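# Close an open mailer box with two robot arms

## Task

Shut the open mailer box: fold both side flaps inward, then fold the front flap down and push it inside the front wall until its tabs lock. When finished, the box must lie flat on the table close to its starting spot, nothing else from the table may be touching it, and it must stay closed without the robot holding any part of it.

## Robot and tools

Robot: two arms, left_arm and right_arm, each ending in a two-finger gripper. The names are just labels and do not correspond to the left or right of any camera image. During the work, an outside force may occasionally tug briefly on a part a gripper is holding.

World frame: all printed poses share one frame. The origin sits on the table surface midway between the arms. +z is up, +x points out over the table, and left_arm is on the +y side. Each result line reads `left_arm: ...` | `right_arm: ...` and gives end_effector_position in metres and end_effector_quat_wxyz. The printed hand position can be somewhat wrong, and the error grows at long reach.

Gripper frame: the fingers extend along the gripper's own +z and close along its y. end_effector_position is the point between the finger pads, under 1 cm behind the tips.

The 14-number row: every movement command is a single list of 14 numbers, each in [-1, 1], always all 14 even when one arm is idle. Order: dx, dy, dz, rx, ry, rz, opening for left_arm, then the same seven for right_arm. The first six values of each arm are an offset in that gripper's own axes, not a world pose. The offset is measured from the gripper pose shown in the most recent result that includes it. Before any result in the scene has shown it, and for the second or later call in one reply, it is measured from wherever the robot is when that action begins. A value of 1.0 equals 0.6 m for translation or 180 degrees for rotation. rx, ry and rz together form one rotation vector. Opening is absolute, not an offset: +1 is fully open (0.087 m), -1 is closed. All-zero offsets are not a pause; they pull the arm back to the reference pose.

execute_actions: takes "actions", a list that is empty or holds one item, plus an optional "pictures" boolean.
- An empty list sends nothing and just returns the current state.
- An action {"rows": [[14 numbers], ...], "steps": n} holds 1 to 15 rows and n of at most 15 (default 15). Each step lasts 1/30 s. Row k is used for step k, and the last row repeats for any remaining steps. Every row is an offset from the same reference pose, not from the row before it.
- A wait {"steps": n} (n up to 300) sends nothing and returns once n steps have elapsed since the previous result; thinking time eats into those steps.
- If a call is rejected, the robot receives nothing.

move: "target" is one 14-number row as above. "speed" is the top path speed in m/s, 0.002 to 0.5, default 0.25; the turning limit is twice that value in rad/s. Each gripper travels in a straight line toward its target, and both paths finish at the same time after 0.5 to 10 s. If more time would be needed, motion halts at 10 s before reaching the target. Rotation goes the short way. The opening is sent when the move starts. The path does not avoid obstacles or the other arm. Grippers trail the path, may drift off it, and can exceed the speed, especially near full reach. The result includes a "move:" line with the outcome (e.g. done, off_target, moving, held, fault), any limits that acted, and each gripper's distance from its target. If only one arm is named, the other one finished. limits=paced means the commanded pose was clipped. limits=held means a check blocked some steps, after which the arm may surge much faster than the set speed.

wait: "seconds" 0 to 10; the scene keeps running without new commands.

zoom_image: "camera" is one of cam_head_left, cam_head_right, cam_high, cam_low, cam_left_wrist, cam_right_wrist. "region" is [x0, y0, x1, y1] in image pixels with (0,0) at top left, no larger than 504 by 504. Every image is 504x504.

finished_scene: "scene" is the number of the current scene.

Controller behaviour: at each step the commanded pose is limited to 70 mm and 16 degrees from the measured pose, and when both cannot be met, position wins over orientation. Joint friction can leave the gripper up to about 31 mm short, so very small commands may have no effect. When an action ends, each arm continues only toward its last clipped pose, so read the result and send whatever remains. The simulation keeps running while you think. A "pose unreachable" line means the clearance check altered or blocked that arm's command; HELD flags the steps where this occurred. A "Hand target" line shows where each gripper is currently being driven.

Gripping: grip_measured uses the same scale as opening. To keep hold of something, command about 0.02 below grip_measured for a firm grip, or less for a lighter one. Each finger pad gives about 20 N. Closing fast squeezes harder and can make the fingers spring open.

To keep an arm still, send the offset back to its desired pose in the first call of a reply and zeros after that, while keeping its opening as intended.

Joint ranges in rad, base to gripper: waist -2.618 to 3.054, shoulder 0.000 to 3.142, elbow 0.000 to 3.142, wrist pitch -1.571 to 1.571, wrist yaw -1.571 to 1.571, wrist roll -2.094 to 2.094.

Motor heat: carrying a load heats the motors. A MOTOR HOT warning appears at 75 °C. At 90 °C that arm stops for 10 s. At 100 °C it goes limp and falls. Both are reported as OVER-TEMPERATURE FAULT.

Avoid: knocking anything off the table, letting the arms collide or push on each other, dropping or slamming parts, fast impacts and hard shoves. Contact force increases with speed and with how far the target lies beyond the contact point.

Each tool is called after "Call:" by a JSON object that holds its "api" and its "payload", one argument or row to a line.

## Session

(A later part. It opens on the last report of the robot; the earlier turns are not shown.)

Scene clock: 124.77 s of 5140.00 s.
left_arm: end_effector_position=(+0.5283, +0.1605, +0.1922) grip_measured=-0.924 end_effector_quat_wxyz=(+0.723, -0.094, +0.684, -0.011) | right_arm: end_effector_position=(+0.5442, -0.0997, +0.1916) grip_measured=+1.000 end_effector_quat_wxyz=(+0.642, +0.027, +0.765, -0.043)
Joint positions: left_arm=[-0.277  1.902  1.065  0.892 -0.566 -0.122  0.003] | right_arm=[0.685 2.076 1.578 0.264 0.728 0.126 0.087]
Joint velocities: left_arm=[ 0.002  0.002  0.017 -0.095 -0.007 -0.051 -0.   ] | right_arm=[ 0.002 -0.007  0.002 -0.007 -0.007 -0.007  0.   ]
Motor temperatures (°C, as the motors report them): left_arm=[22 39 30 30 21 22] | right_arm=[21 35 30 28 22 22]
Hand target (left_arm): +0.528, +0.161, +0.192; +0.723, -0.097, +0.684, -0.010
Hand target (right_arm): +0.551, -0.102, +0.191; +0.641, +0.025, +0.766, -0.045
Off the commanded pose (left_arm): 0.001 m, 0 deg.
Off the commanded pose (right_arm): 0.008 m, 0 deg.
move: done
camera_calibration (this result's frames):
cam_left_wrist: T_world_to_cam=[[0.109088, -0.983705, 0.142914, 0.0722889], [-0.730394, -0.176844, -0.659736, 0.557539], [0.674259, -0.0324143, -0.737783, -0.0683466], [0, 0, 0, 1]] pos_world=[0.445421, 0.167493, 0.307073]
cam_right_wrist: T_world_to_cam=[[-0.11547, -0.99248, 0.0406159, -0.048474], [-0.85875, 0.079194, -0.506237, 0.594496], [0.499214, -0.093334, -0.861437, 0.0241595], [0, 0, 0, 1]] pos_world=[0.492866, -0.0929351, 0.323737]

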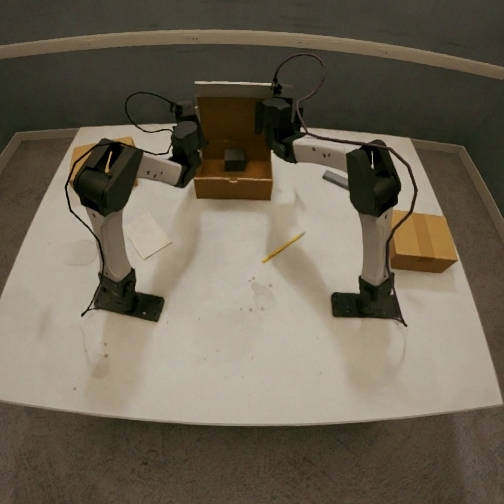

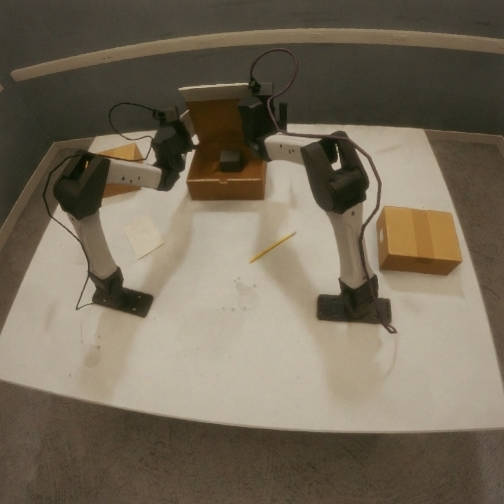

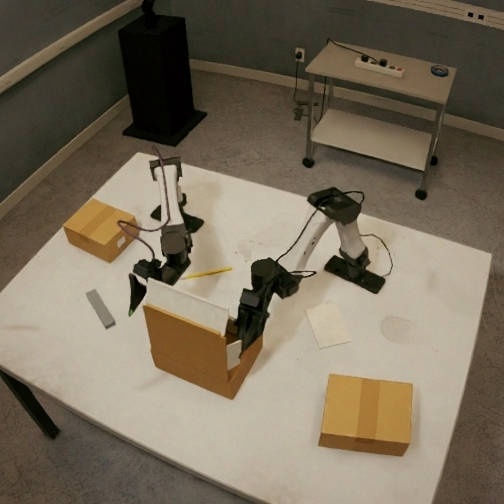

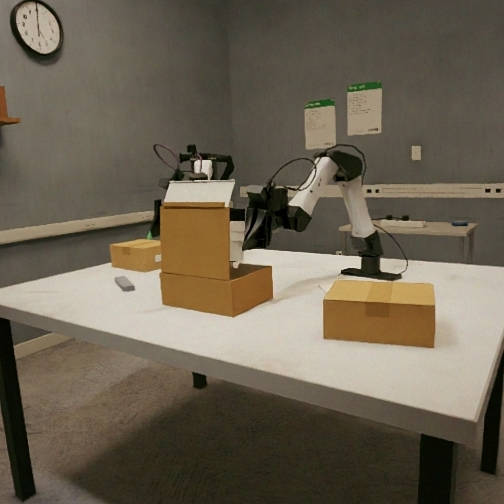

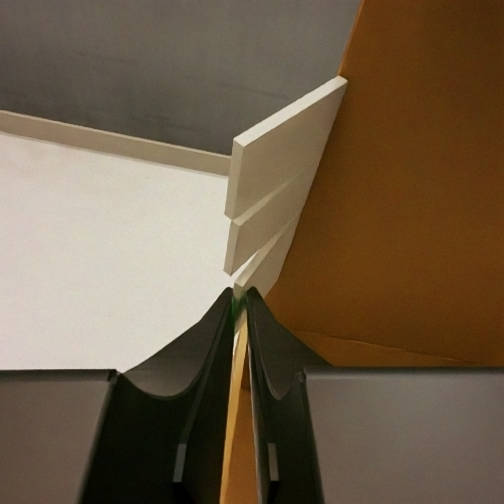

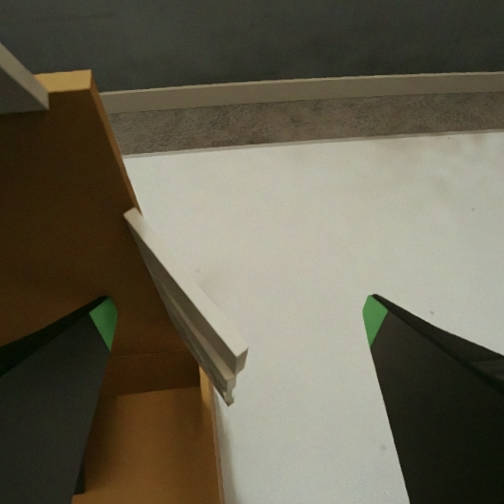

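Call:
{"api": "move", "payload": {
  "target": [0,0,0,0,0,0,-0.95, 0,0.075,-0.01,0,0,0,1],
  "speed": 0.04
}}

Call:
{"api": "move", "payload": {
  "target": [0,0,0,0,0,0,-0.95, 0,0,0,0,0,0,-0.95],
  "speed": 0.04
}}

Scene clock: 128.60 s of 5140.00 s.
left_arm: end_effector_position=(+0.5283, +0.1605, +0.1922) grip_measured=-0.924 end_effector_quat_wxyz=(+0.723, -0.092, +0.684, -0.010) | right_arm: end_effector_position=(+0.5423, -0.0585, +0.1911) grip_measured=+1.000 end_effector_quat_wxyz=(+0.641, +0.022, +0.766, -0.044)
Joint positions: left_arm=[-0.277  1.902  1.065  0.893 -0.565 -0.118  0.003] | right_arm=[0.754 2.17  1.727 0.194 0.791 0.138 0.087]
Joint velocities: left_arm=[-0.007  0.007 -0.007 -0.095  0.037 -0.022  0.   ] | right_arm=[-0.007 -0.007  0.012 -0.022  0.037  0.007  0.   ]
Motor temperatures (°C, as the motors report them): left_arm=[22 39 30 31 21 22] | right_arm=[21 35 30 29 22 22]
Hand target (left_arm): +0.528, +0.161, +0.192; +0.723, -0.094, +0.684, -0.011
Hand target (right_arm): +0.543, -0.054, +0.192; +0.642, +0.027, +0.765, -0.043
Off the commanded pose (left_arm): 0.000 m, 0 deg.
Off the commanded pose (right_arm): 0.004 m, 1 deg.
move: done
camera_calibration (this result's frames):
cam_left_wrist: T_world_to_cam=[[0.108525, -0.984285, 0.139305, 0.0733804], [-0.730561, -0.174003, -0.660306, 0.557331], [0.674169, -0.0301112, -0.737963, -0.0685873], [0, 0, 0, 1]] pos_world=[0.44544, 0.167139, 0.307172]
cam_right_wrist: T_world_to_cam=[[-0.10941, -0.992789, 0.0489874, -0.0127148], [-0.859681, 0.0697709, -0.506044, 0.589274], [0.498977, -0.0974797, -0.861116, 0.0282494], [0, 0, 0, 1]] pos_world=[0.491101, -0.0509836, 0.323147]

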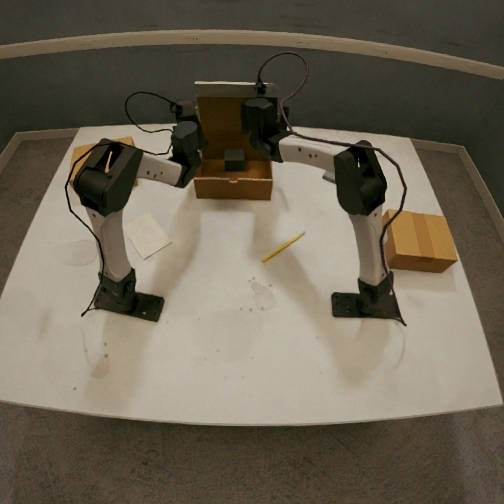

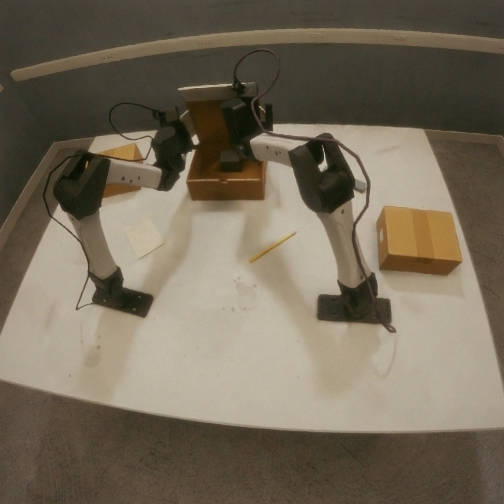

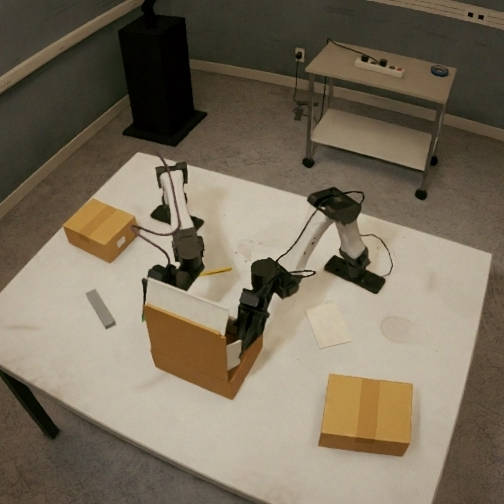

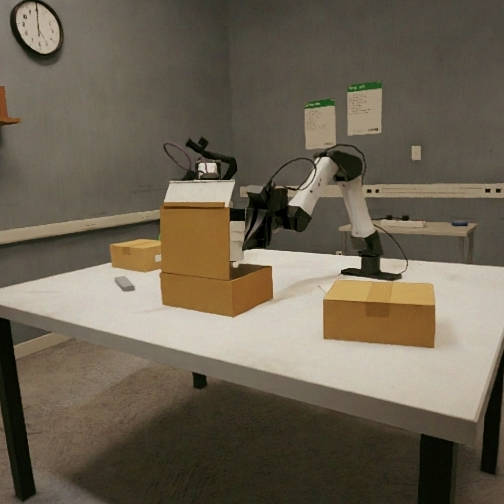

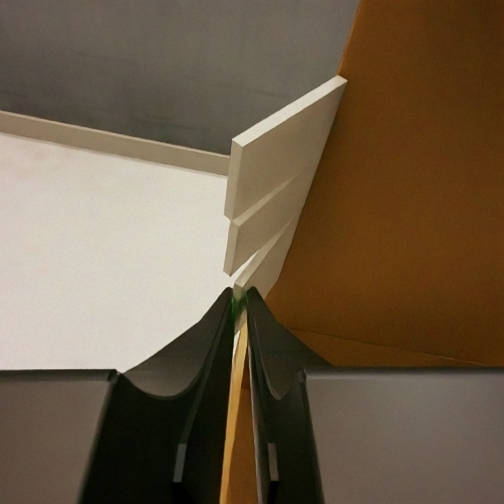

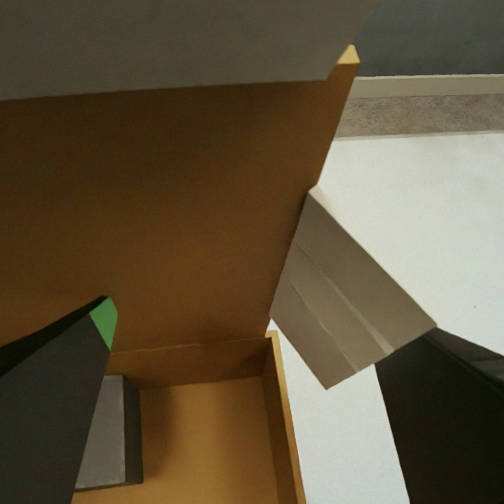

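Scene clock: 129.10 s of 5140.00 s.
left_arm: end_effector_position=(+0.5284, +0.1605, +0.1923) grip_measured=-0.944 end_effector_quat_wxyz=(+0.723, -0.091, +0.684, -0.009) | right_arm: end_effector_position=(+0.5439, -0.0664, +0.1915) grip_measured=-0.927 end_effector_quat_wxyz=(+0.642, +0.032, +0.764, -0.057)
Joint positions: left_arm=[-0.277  1.902  1.065  0.893 -0.564 -0.114  0.002] | right_arm=[0.748 2.17  1.727 0.192 0.816 0.138 0.003]
Joint velocities: left_arm=[-0.002 -0.017 -0.022  0.007  0.037  0.037  0.001] | right_arm=[-0.007  0.012 -0.002 -0.051  0.007 -0.022 -0.   ]
Motor temperatures (°C, as the motors report them): left_arm=[22 39 30 31 21 22] | right_arm=[21 35 30 29 22 22]
Hand target (left_arm): +0.528, +0.161, +0.192; +0.723, -0.092, +0.684, -0.010
Hand target (right_arm): +0.542, -0.059, +0.191; +0.641, +0.022, +0.766, -0.045
Off the commanded pose (left_arm): 0.000 m, 0 deg.
Off the commanded pose (right_arm): 0.008 m, 2 deg.
move: done
camera_calibration (this result's frames):
cam_left_wrist: T_world_to_cam=[[0.107611, -0.984944, 0.1353, 0.0746972], [-0.73081, -0.170633, -0.660909, 0.557083], [0.674045, -0.0277575, -0.738168, -0.0688179], [0, 0, 0, 1]] pos_world=[0.44547, 0.166719, 0.307276]
cam_right_wrist: T_world_to_cam=[[-0.139705, -0.98867, 0.0548967, -0.00476951], [-0.855949, 0.0927055, -0.508682, 0.591379], [0.49783, -0.118054, -0.859202, 0.0259307], [0, 0, 0, 1]] pos_world=[0.492615, -0.0564783, 0.323366]

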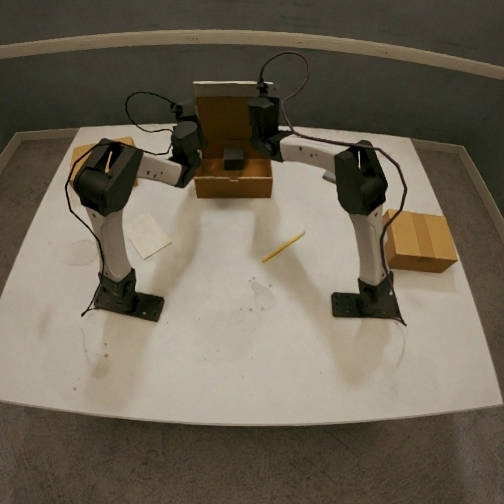

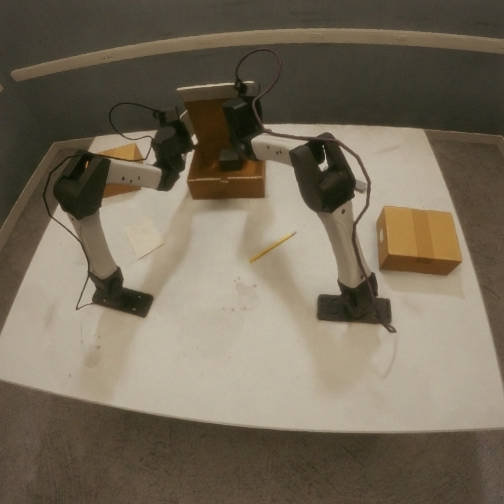

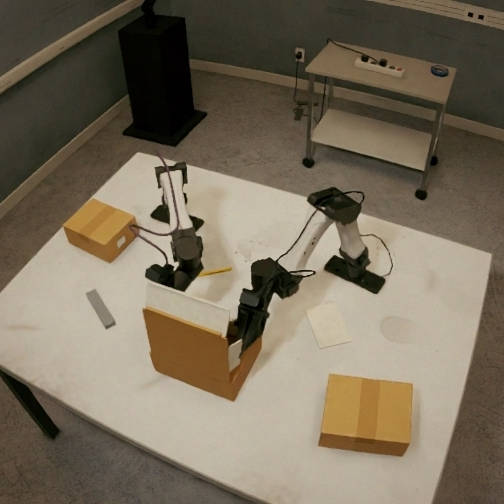

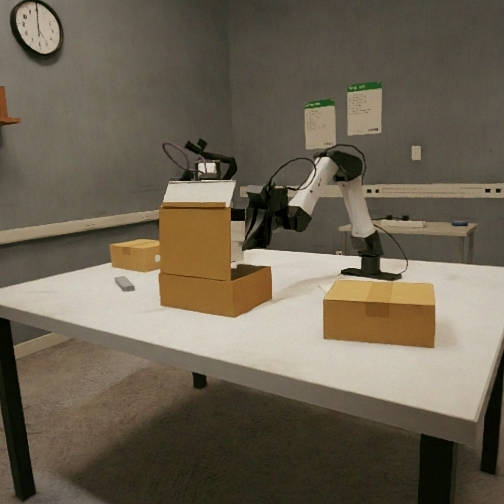

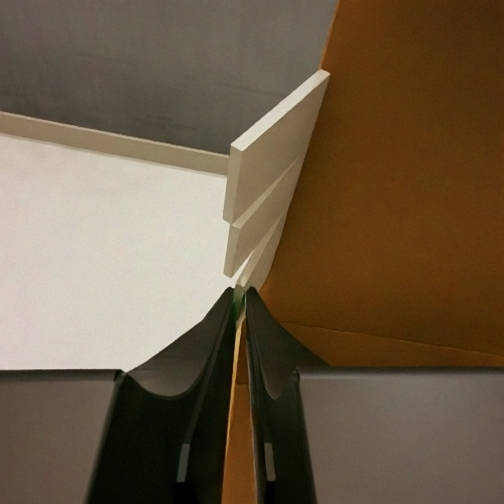

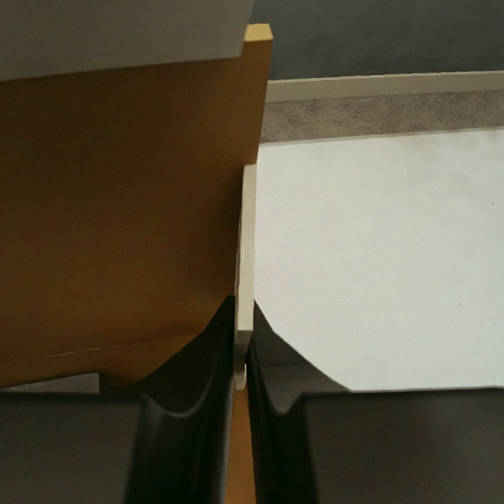

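Right holds well. Left regrips the same way.

Call:
{"api": "move", "payload": {
  "target": [-0.02,0.02,0.05,0,0,0,1, 0,0,0,0,0,0,-0.95],
  "speed": 0.04
}}

Call:
{"api": "move", "payload": {
  "target": [0,-0.08,0,0,0,0,1, 0,0,0,0,0,0,-0.95],
  "speed": 0.04
}}

Scene clock: 132.33 s of 5140.00 s.
left_arm: end_effector_position=(+0.5507, +0.1763, +0.2148) grip_measured=+0.979 end_effector_quat_wxyz=(+0.734, -0.093, +0.672, -0.014) | right_arm: end_effector_position=(+0.5439, -0.0667, +0.1915) grip_measured=-0.927 end_effector_quat_wxyz=(+0.642, +0.033, +0.764, -0.057)
Joint positions: left_arm=[-0.218  1.916  1.151  0.855 -0.503 -0.114  0.087] | right_arm=[0.748 2.17  1.727 0.192 0.818 0.139 0.003]
Joint velocities: left_arm=[ 0.002  0.002 -0.007  0.007 -0.051 -0.022 -0.002] | right_arm=[-0.002  0.007 -0.007 -0.022 -0.037  0.051  0.   ]
Motor temperatures (°C, as the motors report them): left_arm=[22 39 31 31 21 22] | right_arm=[21 36 30 29 22 22]
Hand target (left_arm): +0.555, +0.178, +0.204; +0.724, -0.090, +0.684, -0.008
Hand target (right_arm): +0.544, -0.066, +0.191; +0.642, +0.032, +0.764, -0.056
Off the commanded pose (left_arm): 0.012 m, 2 deg.
Off the commanded pose (right_arm): 0.000 m, 0 deg.
move: off_target (left_arm)
camera_calibration (this result's frames):
cam_left_wrist: T_world_to_cam=[[0.101638, -0.98377, 0.147871, 0.0851435], [-0.709015, -0.1759, -0.682903, 0.584588], [0.697831, -0.0354338, -0.715386, -0.0835172], [0, 0, 0, 1]] pos_world=[0.464109, 0.183631, 0.32688]
cam_right_wrist: T_world_to_cam=[[-0.141682, -0.988413, 0.0544601, -0.00389341], [-0.855558, 0.0945931, -0.508992, 0.591393], [0.497942, -0.118708, -0.859047, 0.025819], [0, 0, 0, 1]] pos_world=[0.492563, -0.0567251, 0.323406]

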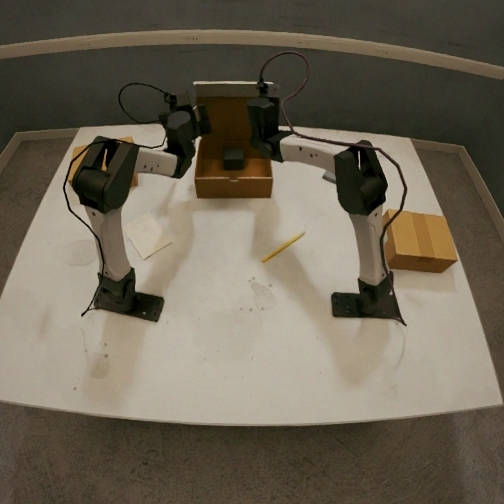

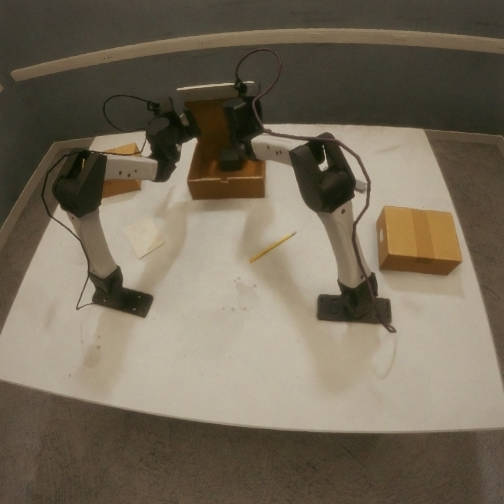

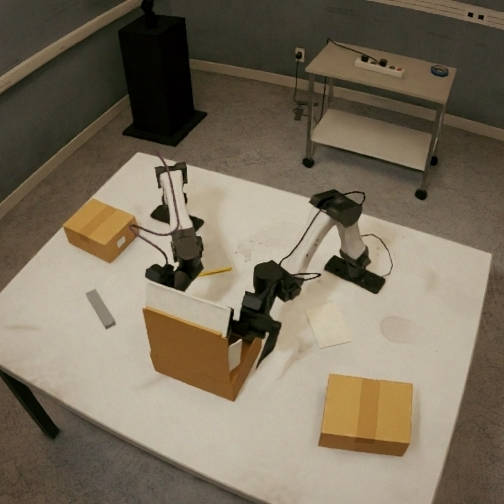

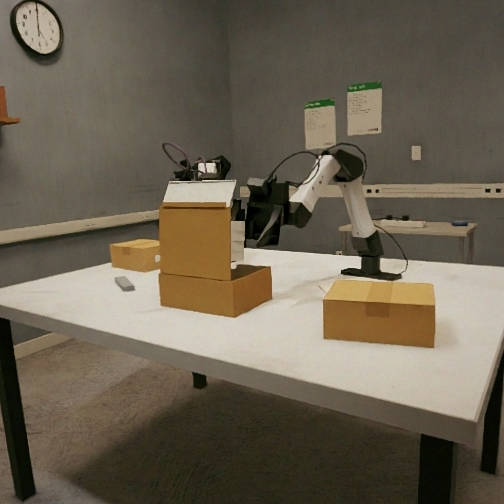

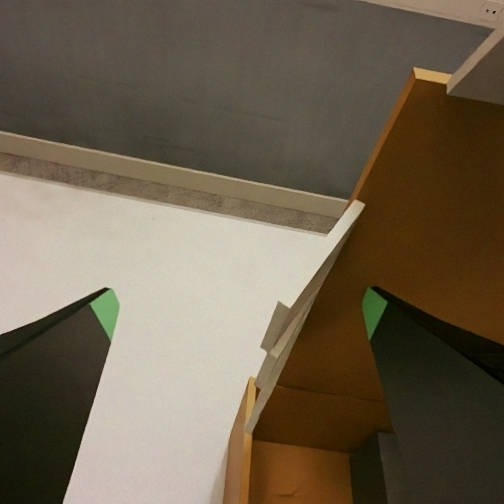

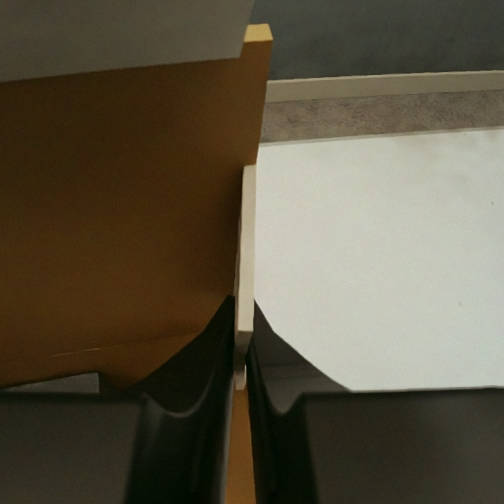

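Scene clock: 133.80 s of 5140.00 s.
left_arm: end_effector_position=(+0.5531, +0.1409, +0.2316) grip_measured=+0.979 end_effector_quat_wxyz=(+0.741, -0.107, +0.663, -0.011) | right_arm: end_effector_position=(+0.5439, -0.0671, +0.1916) grip_measured=-0.927 end_effector_quat_wxyz=(+0.642, +0.033, +0.764, -0.058)
Joint positions: left_arm=[-0.302  1.959  1.261  0.818 -0.611 -0.105  0.087] | right_arm=[0.748 2.17  1.727 0.192 0.82  0.139 0.003]
Joint velocities: left_arm=[-0.002  0.017 -0.002  0.022  0.037 -0.007 -0.   ] | right_arm=[-0.002 -0.012 -0.017 -0.081 -0.095  0.007 -0.   ]
Motor temperatures (°C, as the motors report them): left_arm=[22 39 31 31 21 22] | right_arm=[21 36 30 29 22 22]
Hand target (left_arm): +0.555, +0.129, +0.222; +0.734, -0.094, +0.673, -0.015
Hand target (right_arm): +0.544, -0.067, +0.192; +0.642, +0.033, +0.764, -0.057
Off the commanded pose (left_arm): 0.015 m, 2 deg.
Off the commanded pose (right_arm): 0.000 m, 0 deg.
move: off_target (left_arm)
camera_calibration (this result's frames):
cam_left_wrist: T_world_to_cam=[[0.121522, -0.978795, 0.164904, 0.0319515], [-0.689152, -0.202766, -0.695669, 0.587345], [0.714354, -0.0291053, -0.699179, -0.0882189], [0, 0, 0, 1]] pos_world=[0.463907, 0.1478, 0.341648]
cam_right_wrist: T_world_to_cam=[[-0.143959, -0.988084, 0.0544607, -0.00301459], [-0.855128, 0.096514, -0.509354, 0.591408], [0.498028, -0.119897, -0.858832, 0.025679], [0, 0, 0, 1]] pos_world=[0.492506, -0.0569789, 0.323454]

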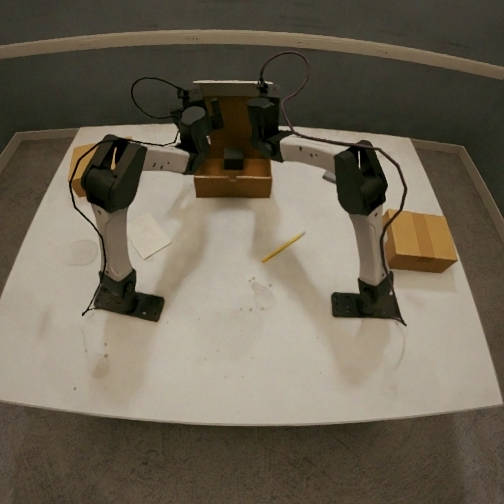

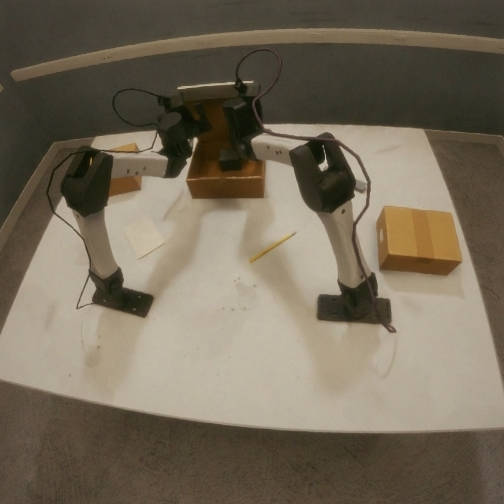

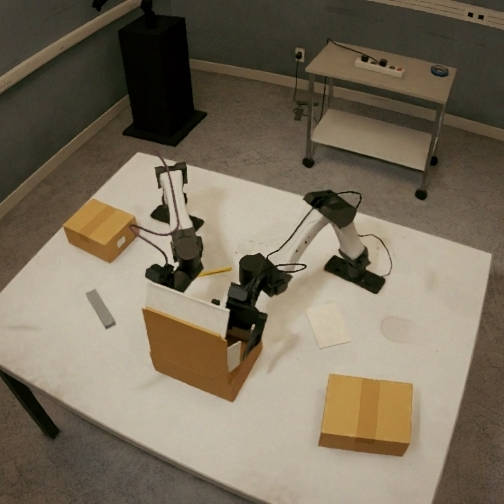

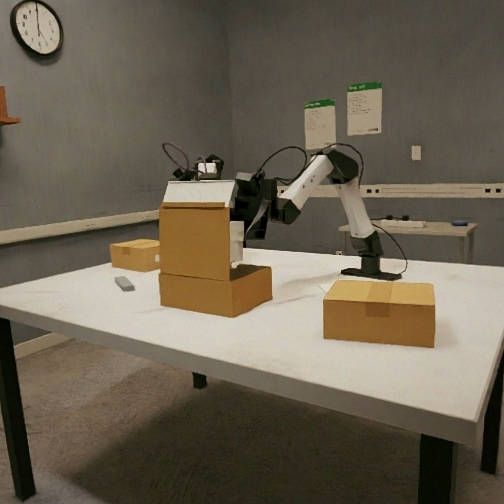

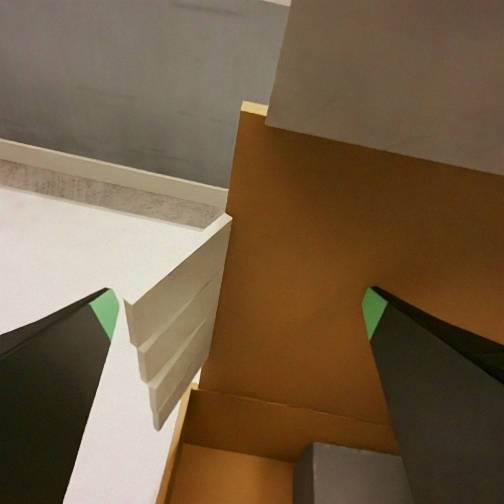

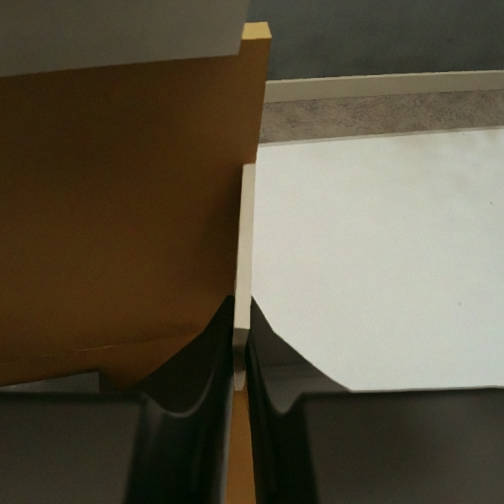

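Lower left and go slightly forward, then close.

Call:
{"api": "move", "payload": {
  "target": [0.075,0,0.03,0,0,0,1, 0,0,0,0,0,0,-0.95],
  "speed": 0.04
}}

Call:
{"api": "move", "payload": {
  "target": [0,0,0,0,0,0,-0.95, 0,0,0,0,0,0,-0.95],
  "speed": 0.04
}}

Scene clock: 136.80 s of 5140.00 s.
left_arm: end_effector_position=(+0.5674, +0.1339, +0.2161) grip_measured=+0.979 end_effector_quat_wxyz=(+0.759, -0.120, +0.639, -0.026) | right_arm: end_effector_position=(+0.5438, -0.0678, +0.1917) grip_measured=-0.927 end_effector_quat_wxyz=(+0.642, +0.035, +0.764, -0.059)
Joint positions: left_arm=[-0.302  2.068  1.284  0.974 -0.614 -0.109  0.087] | right_arm=[0.748 2.17  1.727 0.192 0.824 0.139 0.003]
Joint velocities: left_arm=[-0.012 -0.007 -0.002 -0.037 -0.007 -0.007 -0.   ] | right_arm=[-0.012 -0.027  0.002 -0.022 -0.022 -0.051  0.   ]
Motor temperatures (°C, as the motors report them): left_arm=[22 39 31 31 21 22] | right_arm=[21 36 30 29 22 22]
Hand target (left_arm): +0.574, +0.137, +0.189; +0.741, -0.107, +0.663, -0.011
Hand target (right_arm): +0.544, -0.067, +0.192; +0.642, +0.033, +0.764, -0.058
Off the commanded pose (left_arm): 0.028 m, 4 deg.
Off the commanded pose (right_arm): 0.001 m, 0 deg.
move: off_target (left_arm)
camera_calibration (this result's frames):
cam_left_wrist: T_world_to_cam=[[0.111607, -0.971944, 0.207047, 0.0215404], [-0.644118, -0.229409, -0.729714, 0.570292], [0.75674, -0.0519211, -0.651651, -0.140688], [0, 0, 0, 1]] pos_world=[0.471396, 0.144462, 0.32001]
cam_right_wrist: T_world_to_cam=[[-0.147643, -0.987506, 0.0550852, -0.00175484], [-0.854454, 0.0993046, -0.509947, 0.591428], [0.498105, -0.122358, -0.85844, 0.0254405], [0, 0, 0, 1]] pos_world=[0.492417, -0.0573516, 0.323533]

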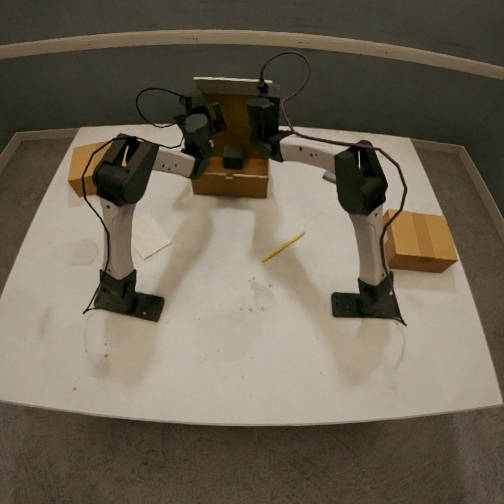

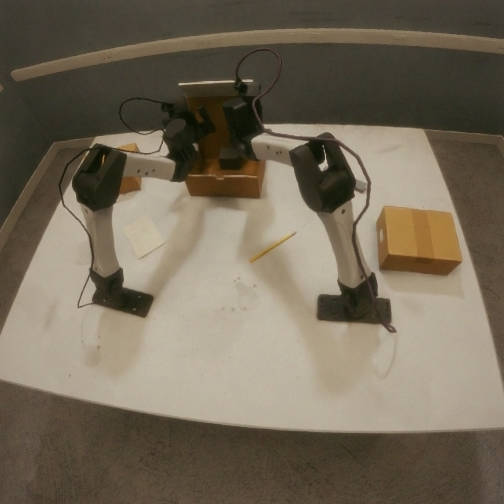

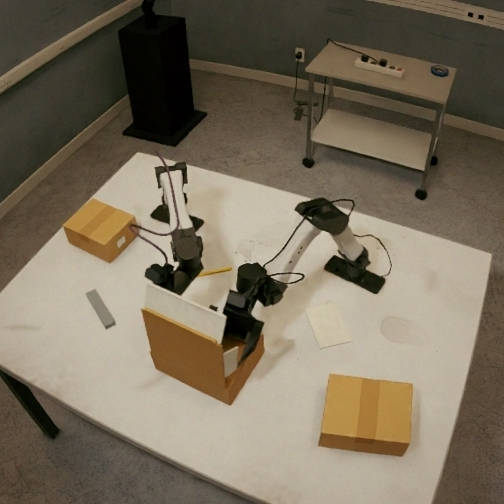

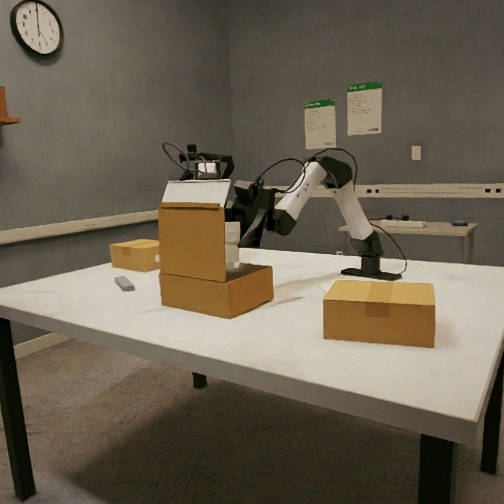

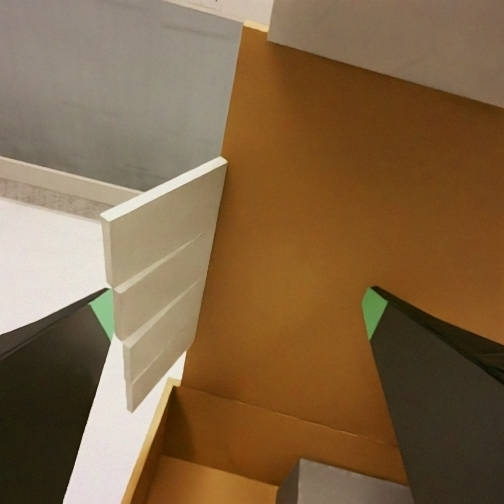

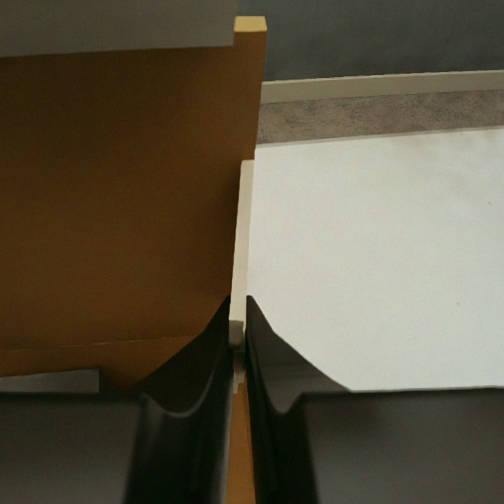

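Scene clock: 137.30 s of 5140.00 s.
left_arm: end_effector_position=(+0.5681, +0.1426, +0.2135) grip_measured=-0.945 end_effector_quat_wxyz=(+0.756, -0.124, +0.642, -0.008) | right_arm: end_effector_position=(+0.5437, -0.0701, +0.1920) grip_measured=-0.927 end_effector_quat_wxyz=(+0.642, +0.039, +0.763, -0.064)
Joint positions: left_arm=[-0.295  2.067  1.284  0.963 -0.635 -0.095  0.002] | right_arm=[0.747 2.17  1.727 0.192 0.836 0.139 0.003]
Joint velocities: left_arm=[ 0.007 -0.027 -0.012  0.037  0.022  0.022  0.   ] | right_arm=[-0.002 -0.002  0.007 -0.051 -0.007 -0.037  0.001]
Motor temperatures (°C, as the motors report them): left_arm=[22 39 31 31 21 22] | right_arm=[21 36 30 29 22 22]
Hand target (left_arm): +0.567, +0.134, +0.216; +0.759, -0.120, +0.639, -0.025
Hand target (right_arm): +0.544, -0.068, +0.192; +0.642, +0.035, +0.764, -0.059
Off the commanded pose (left_arm): 0.009 m, 2 deg.
Off the commanded pose (right_arm): 0.002 m, 1 deg.
move: done
camera_calibration (this result's frames):
cam_left_wrist: T_world_to_cam=[[0.144477, -0.970912, 0.190935, 0.0150634], [-0.646511, -0.238701, -0.7246, 0.57247], [0.7491, -0.0187539, -0.662192, -0.14057], [0, 0, 0, 1]] pos_world=[0.473233, 0.148638, 0.318851]
cam_right_wrist: T_world_to_cam=[[-0.159779, -0.985485, 0.0573548, 0.00221976], [-0.852335, 0.108414, -0.511636, 0.591559], [0.497991, -0.130634, -0.857286, 0.0247244], [0, 0, 0, 1]] pos_world=[0.492249, -0.0587157, 0.323731]

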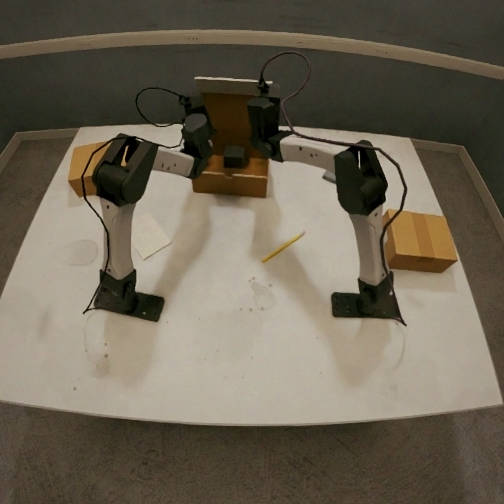

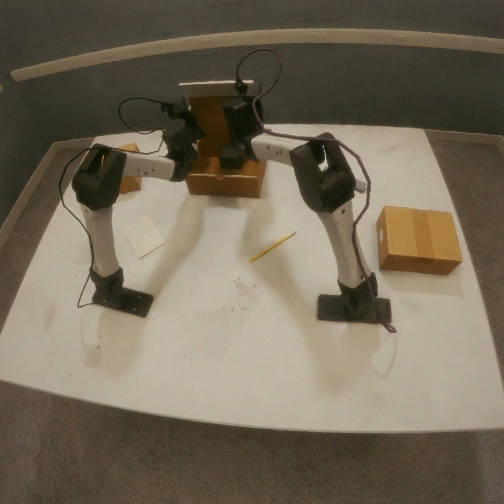

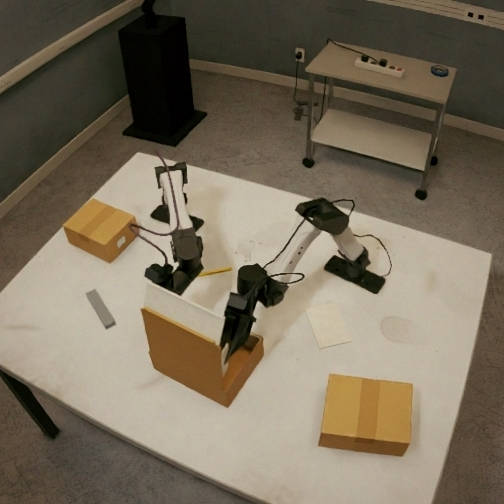

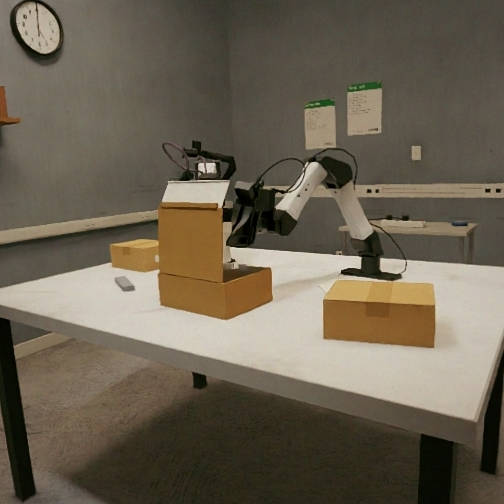

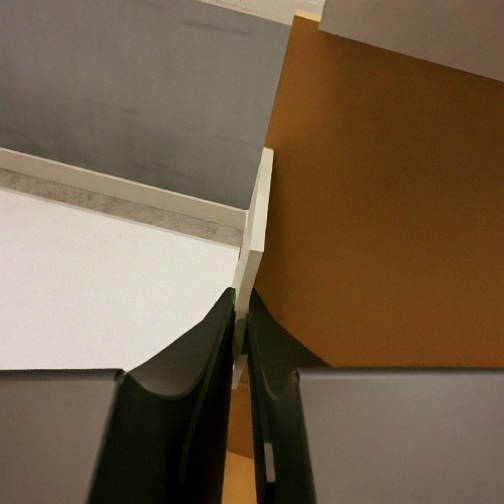

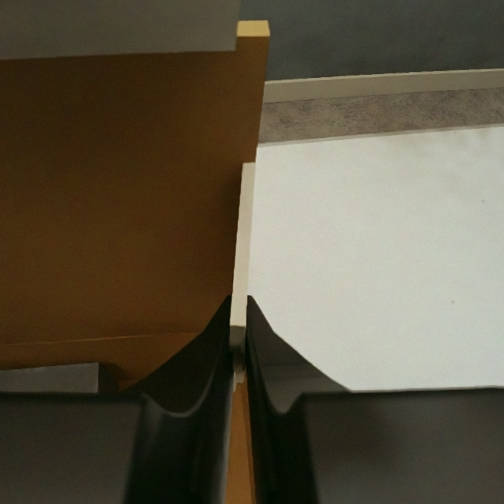

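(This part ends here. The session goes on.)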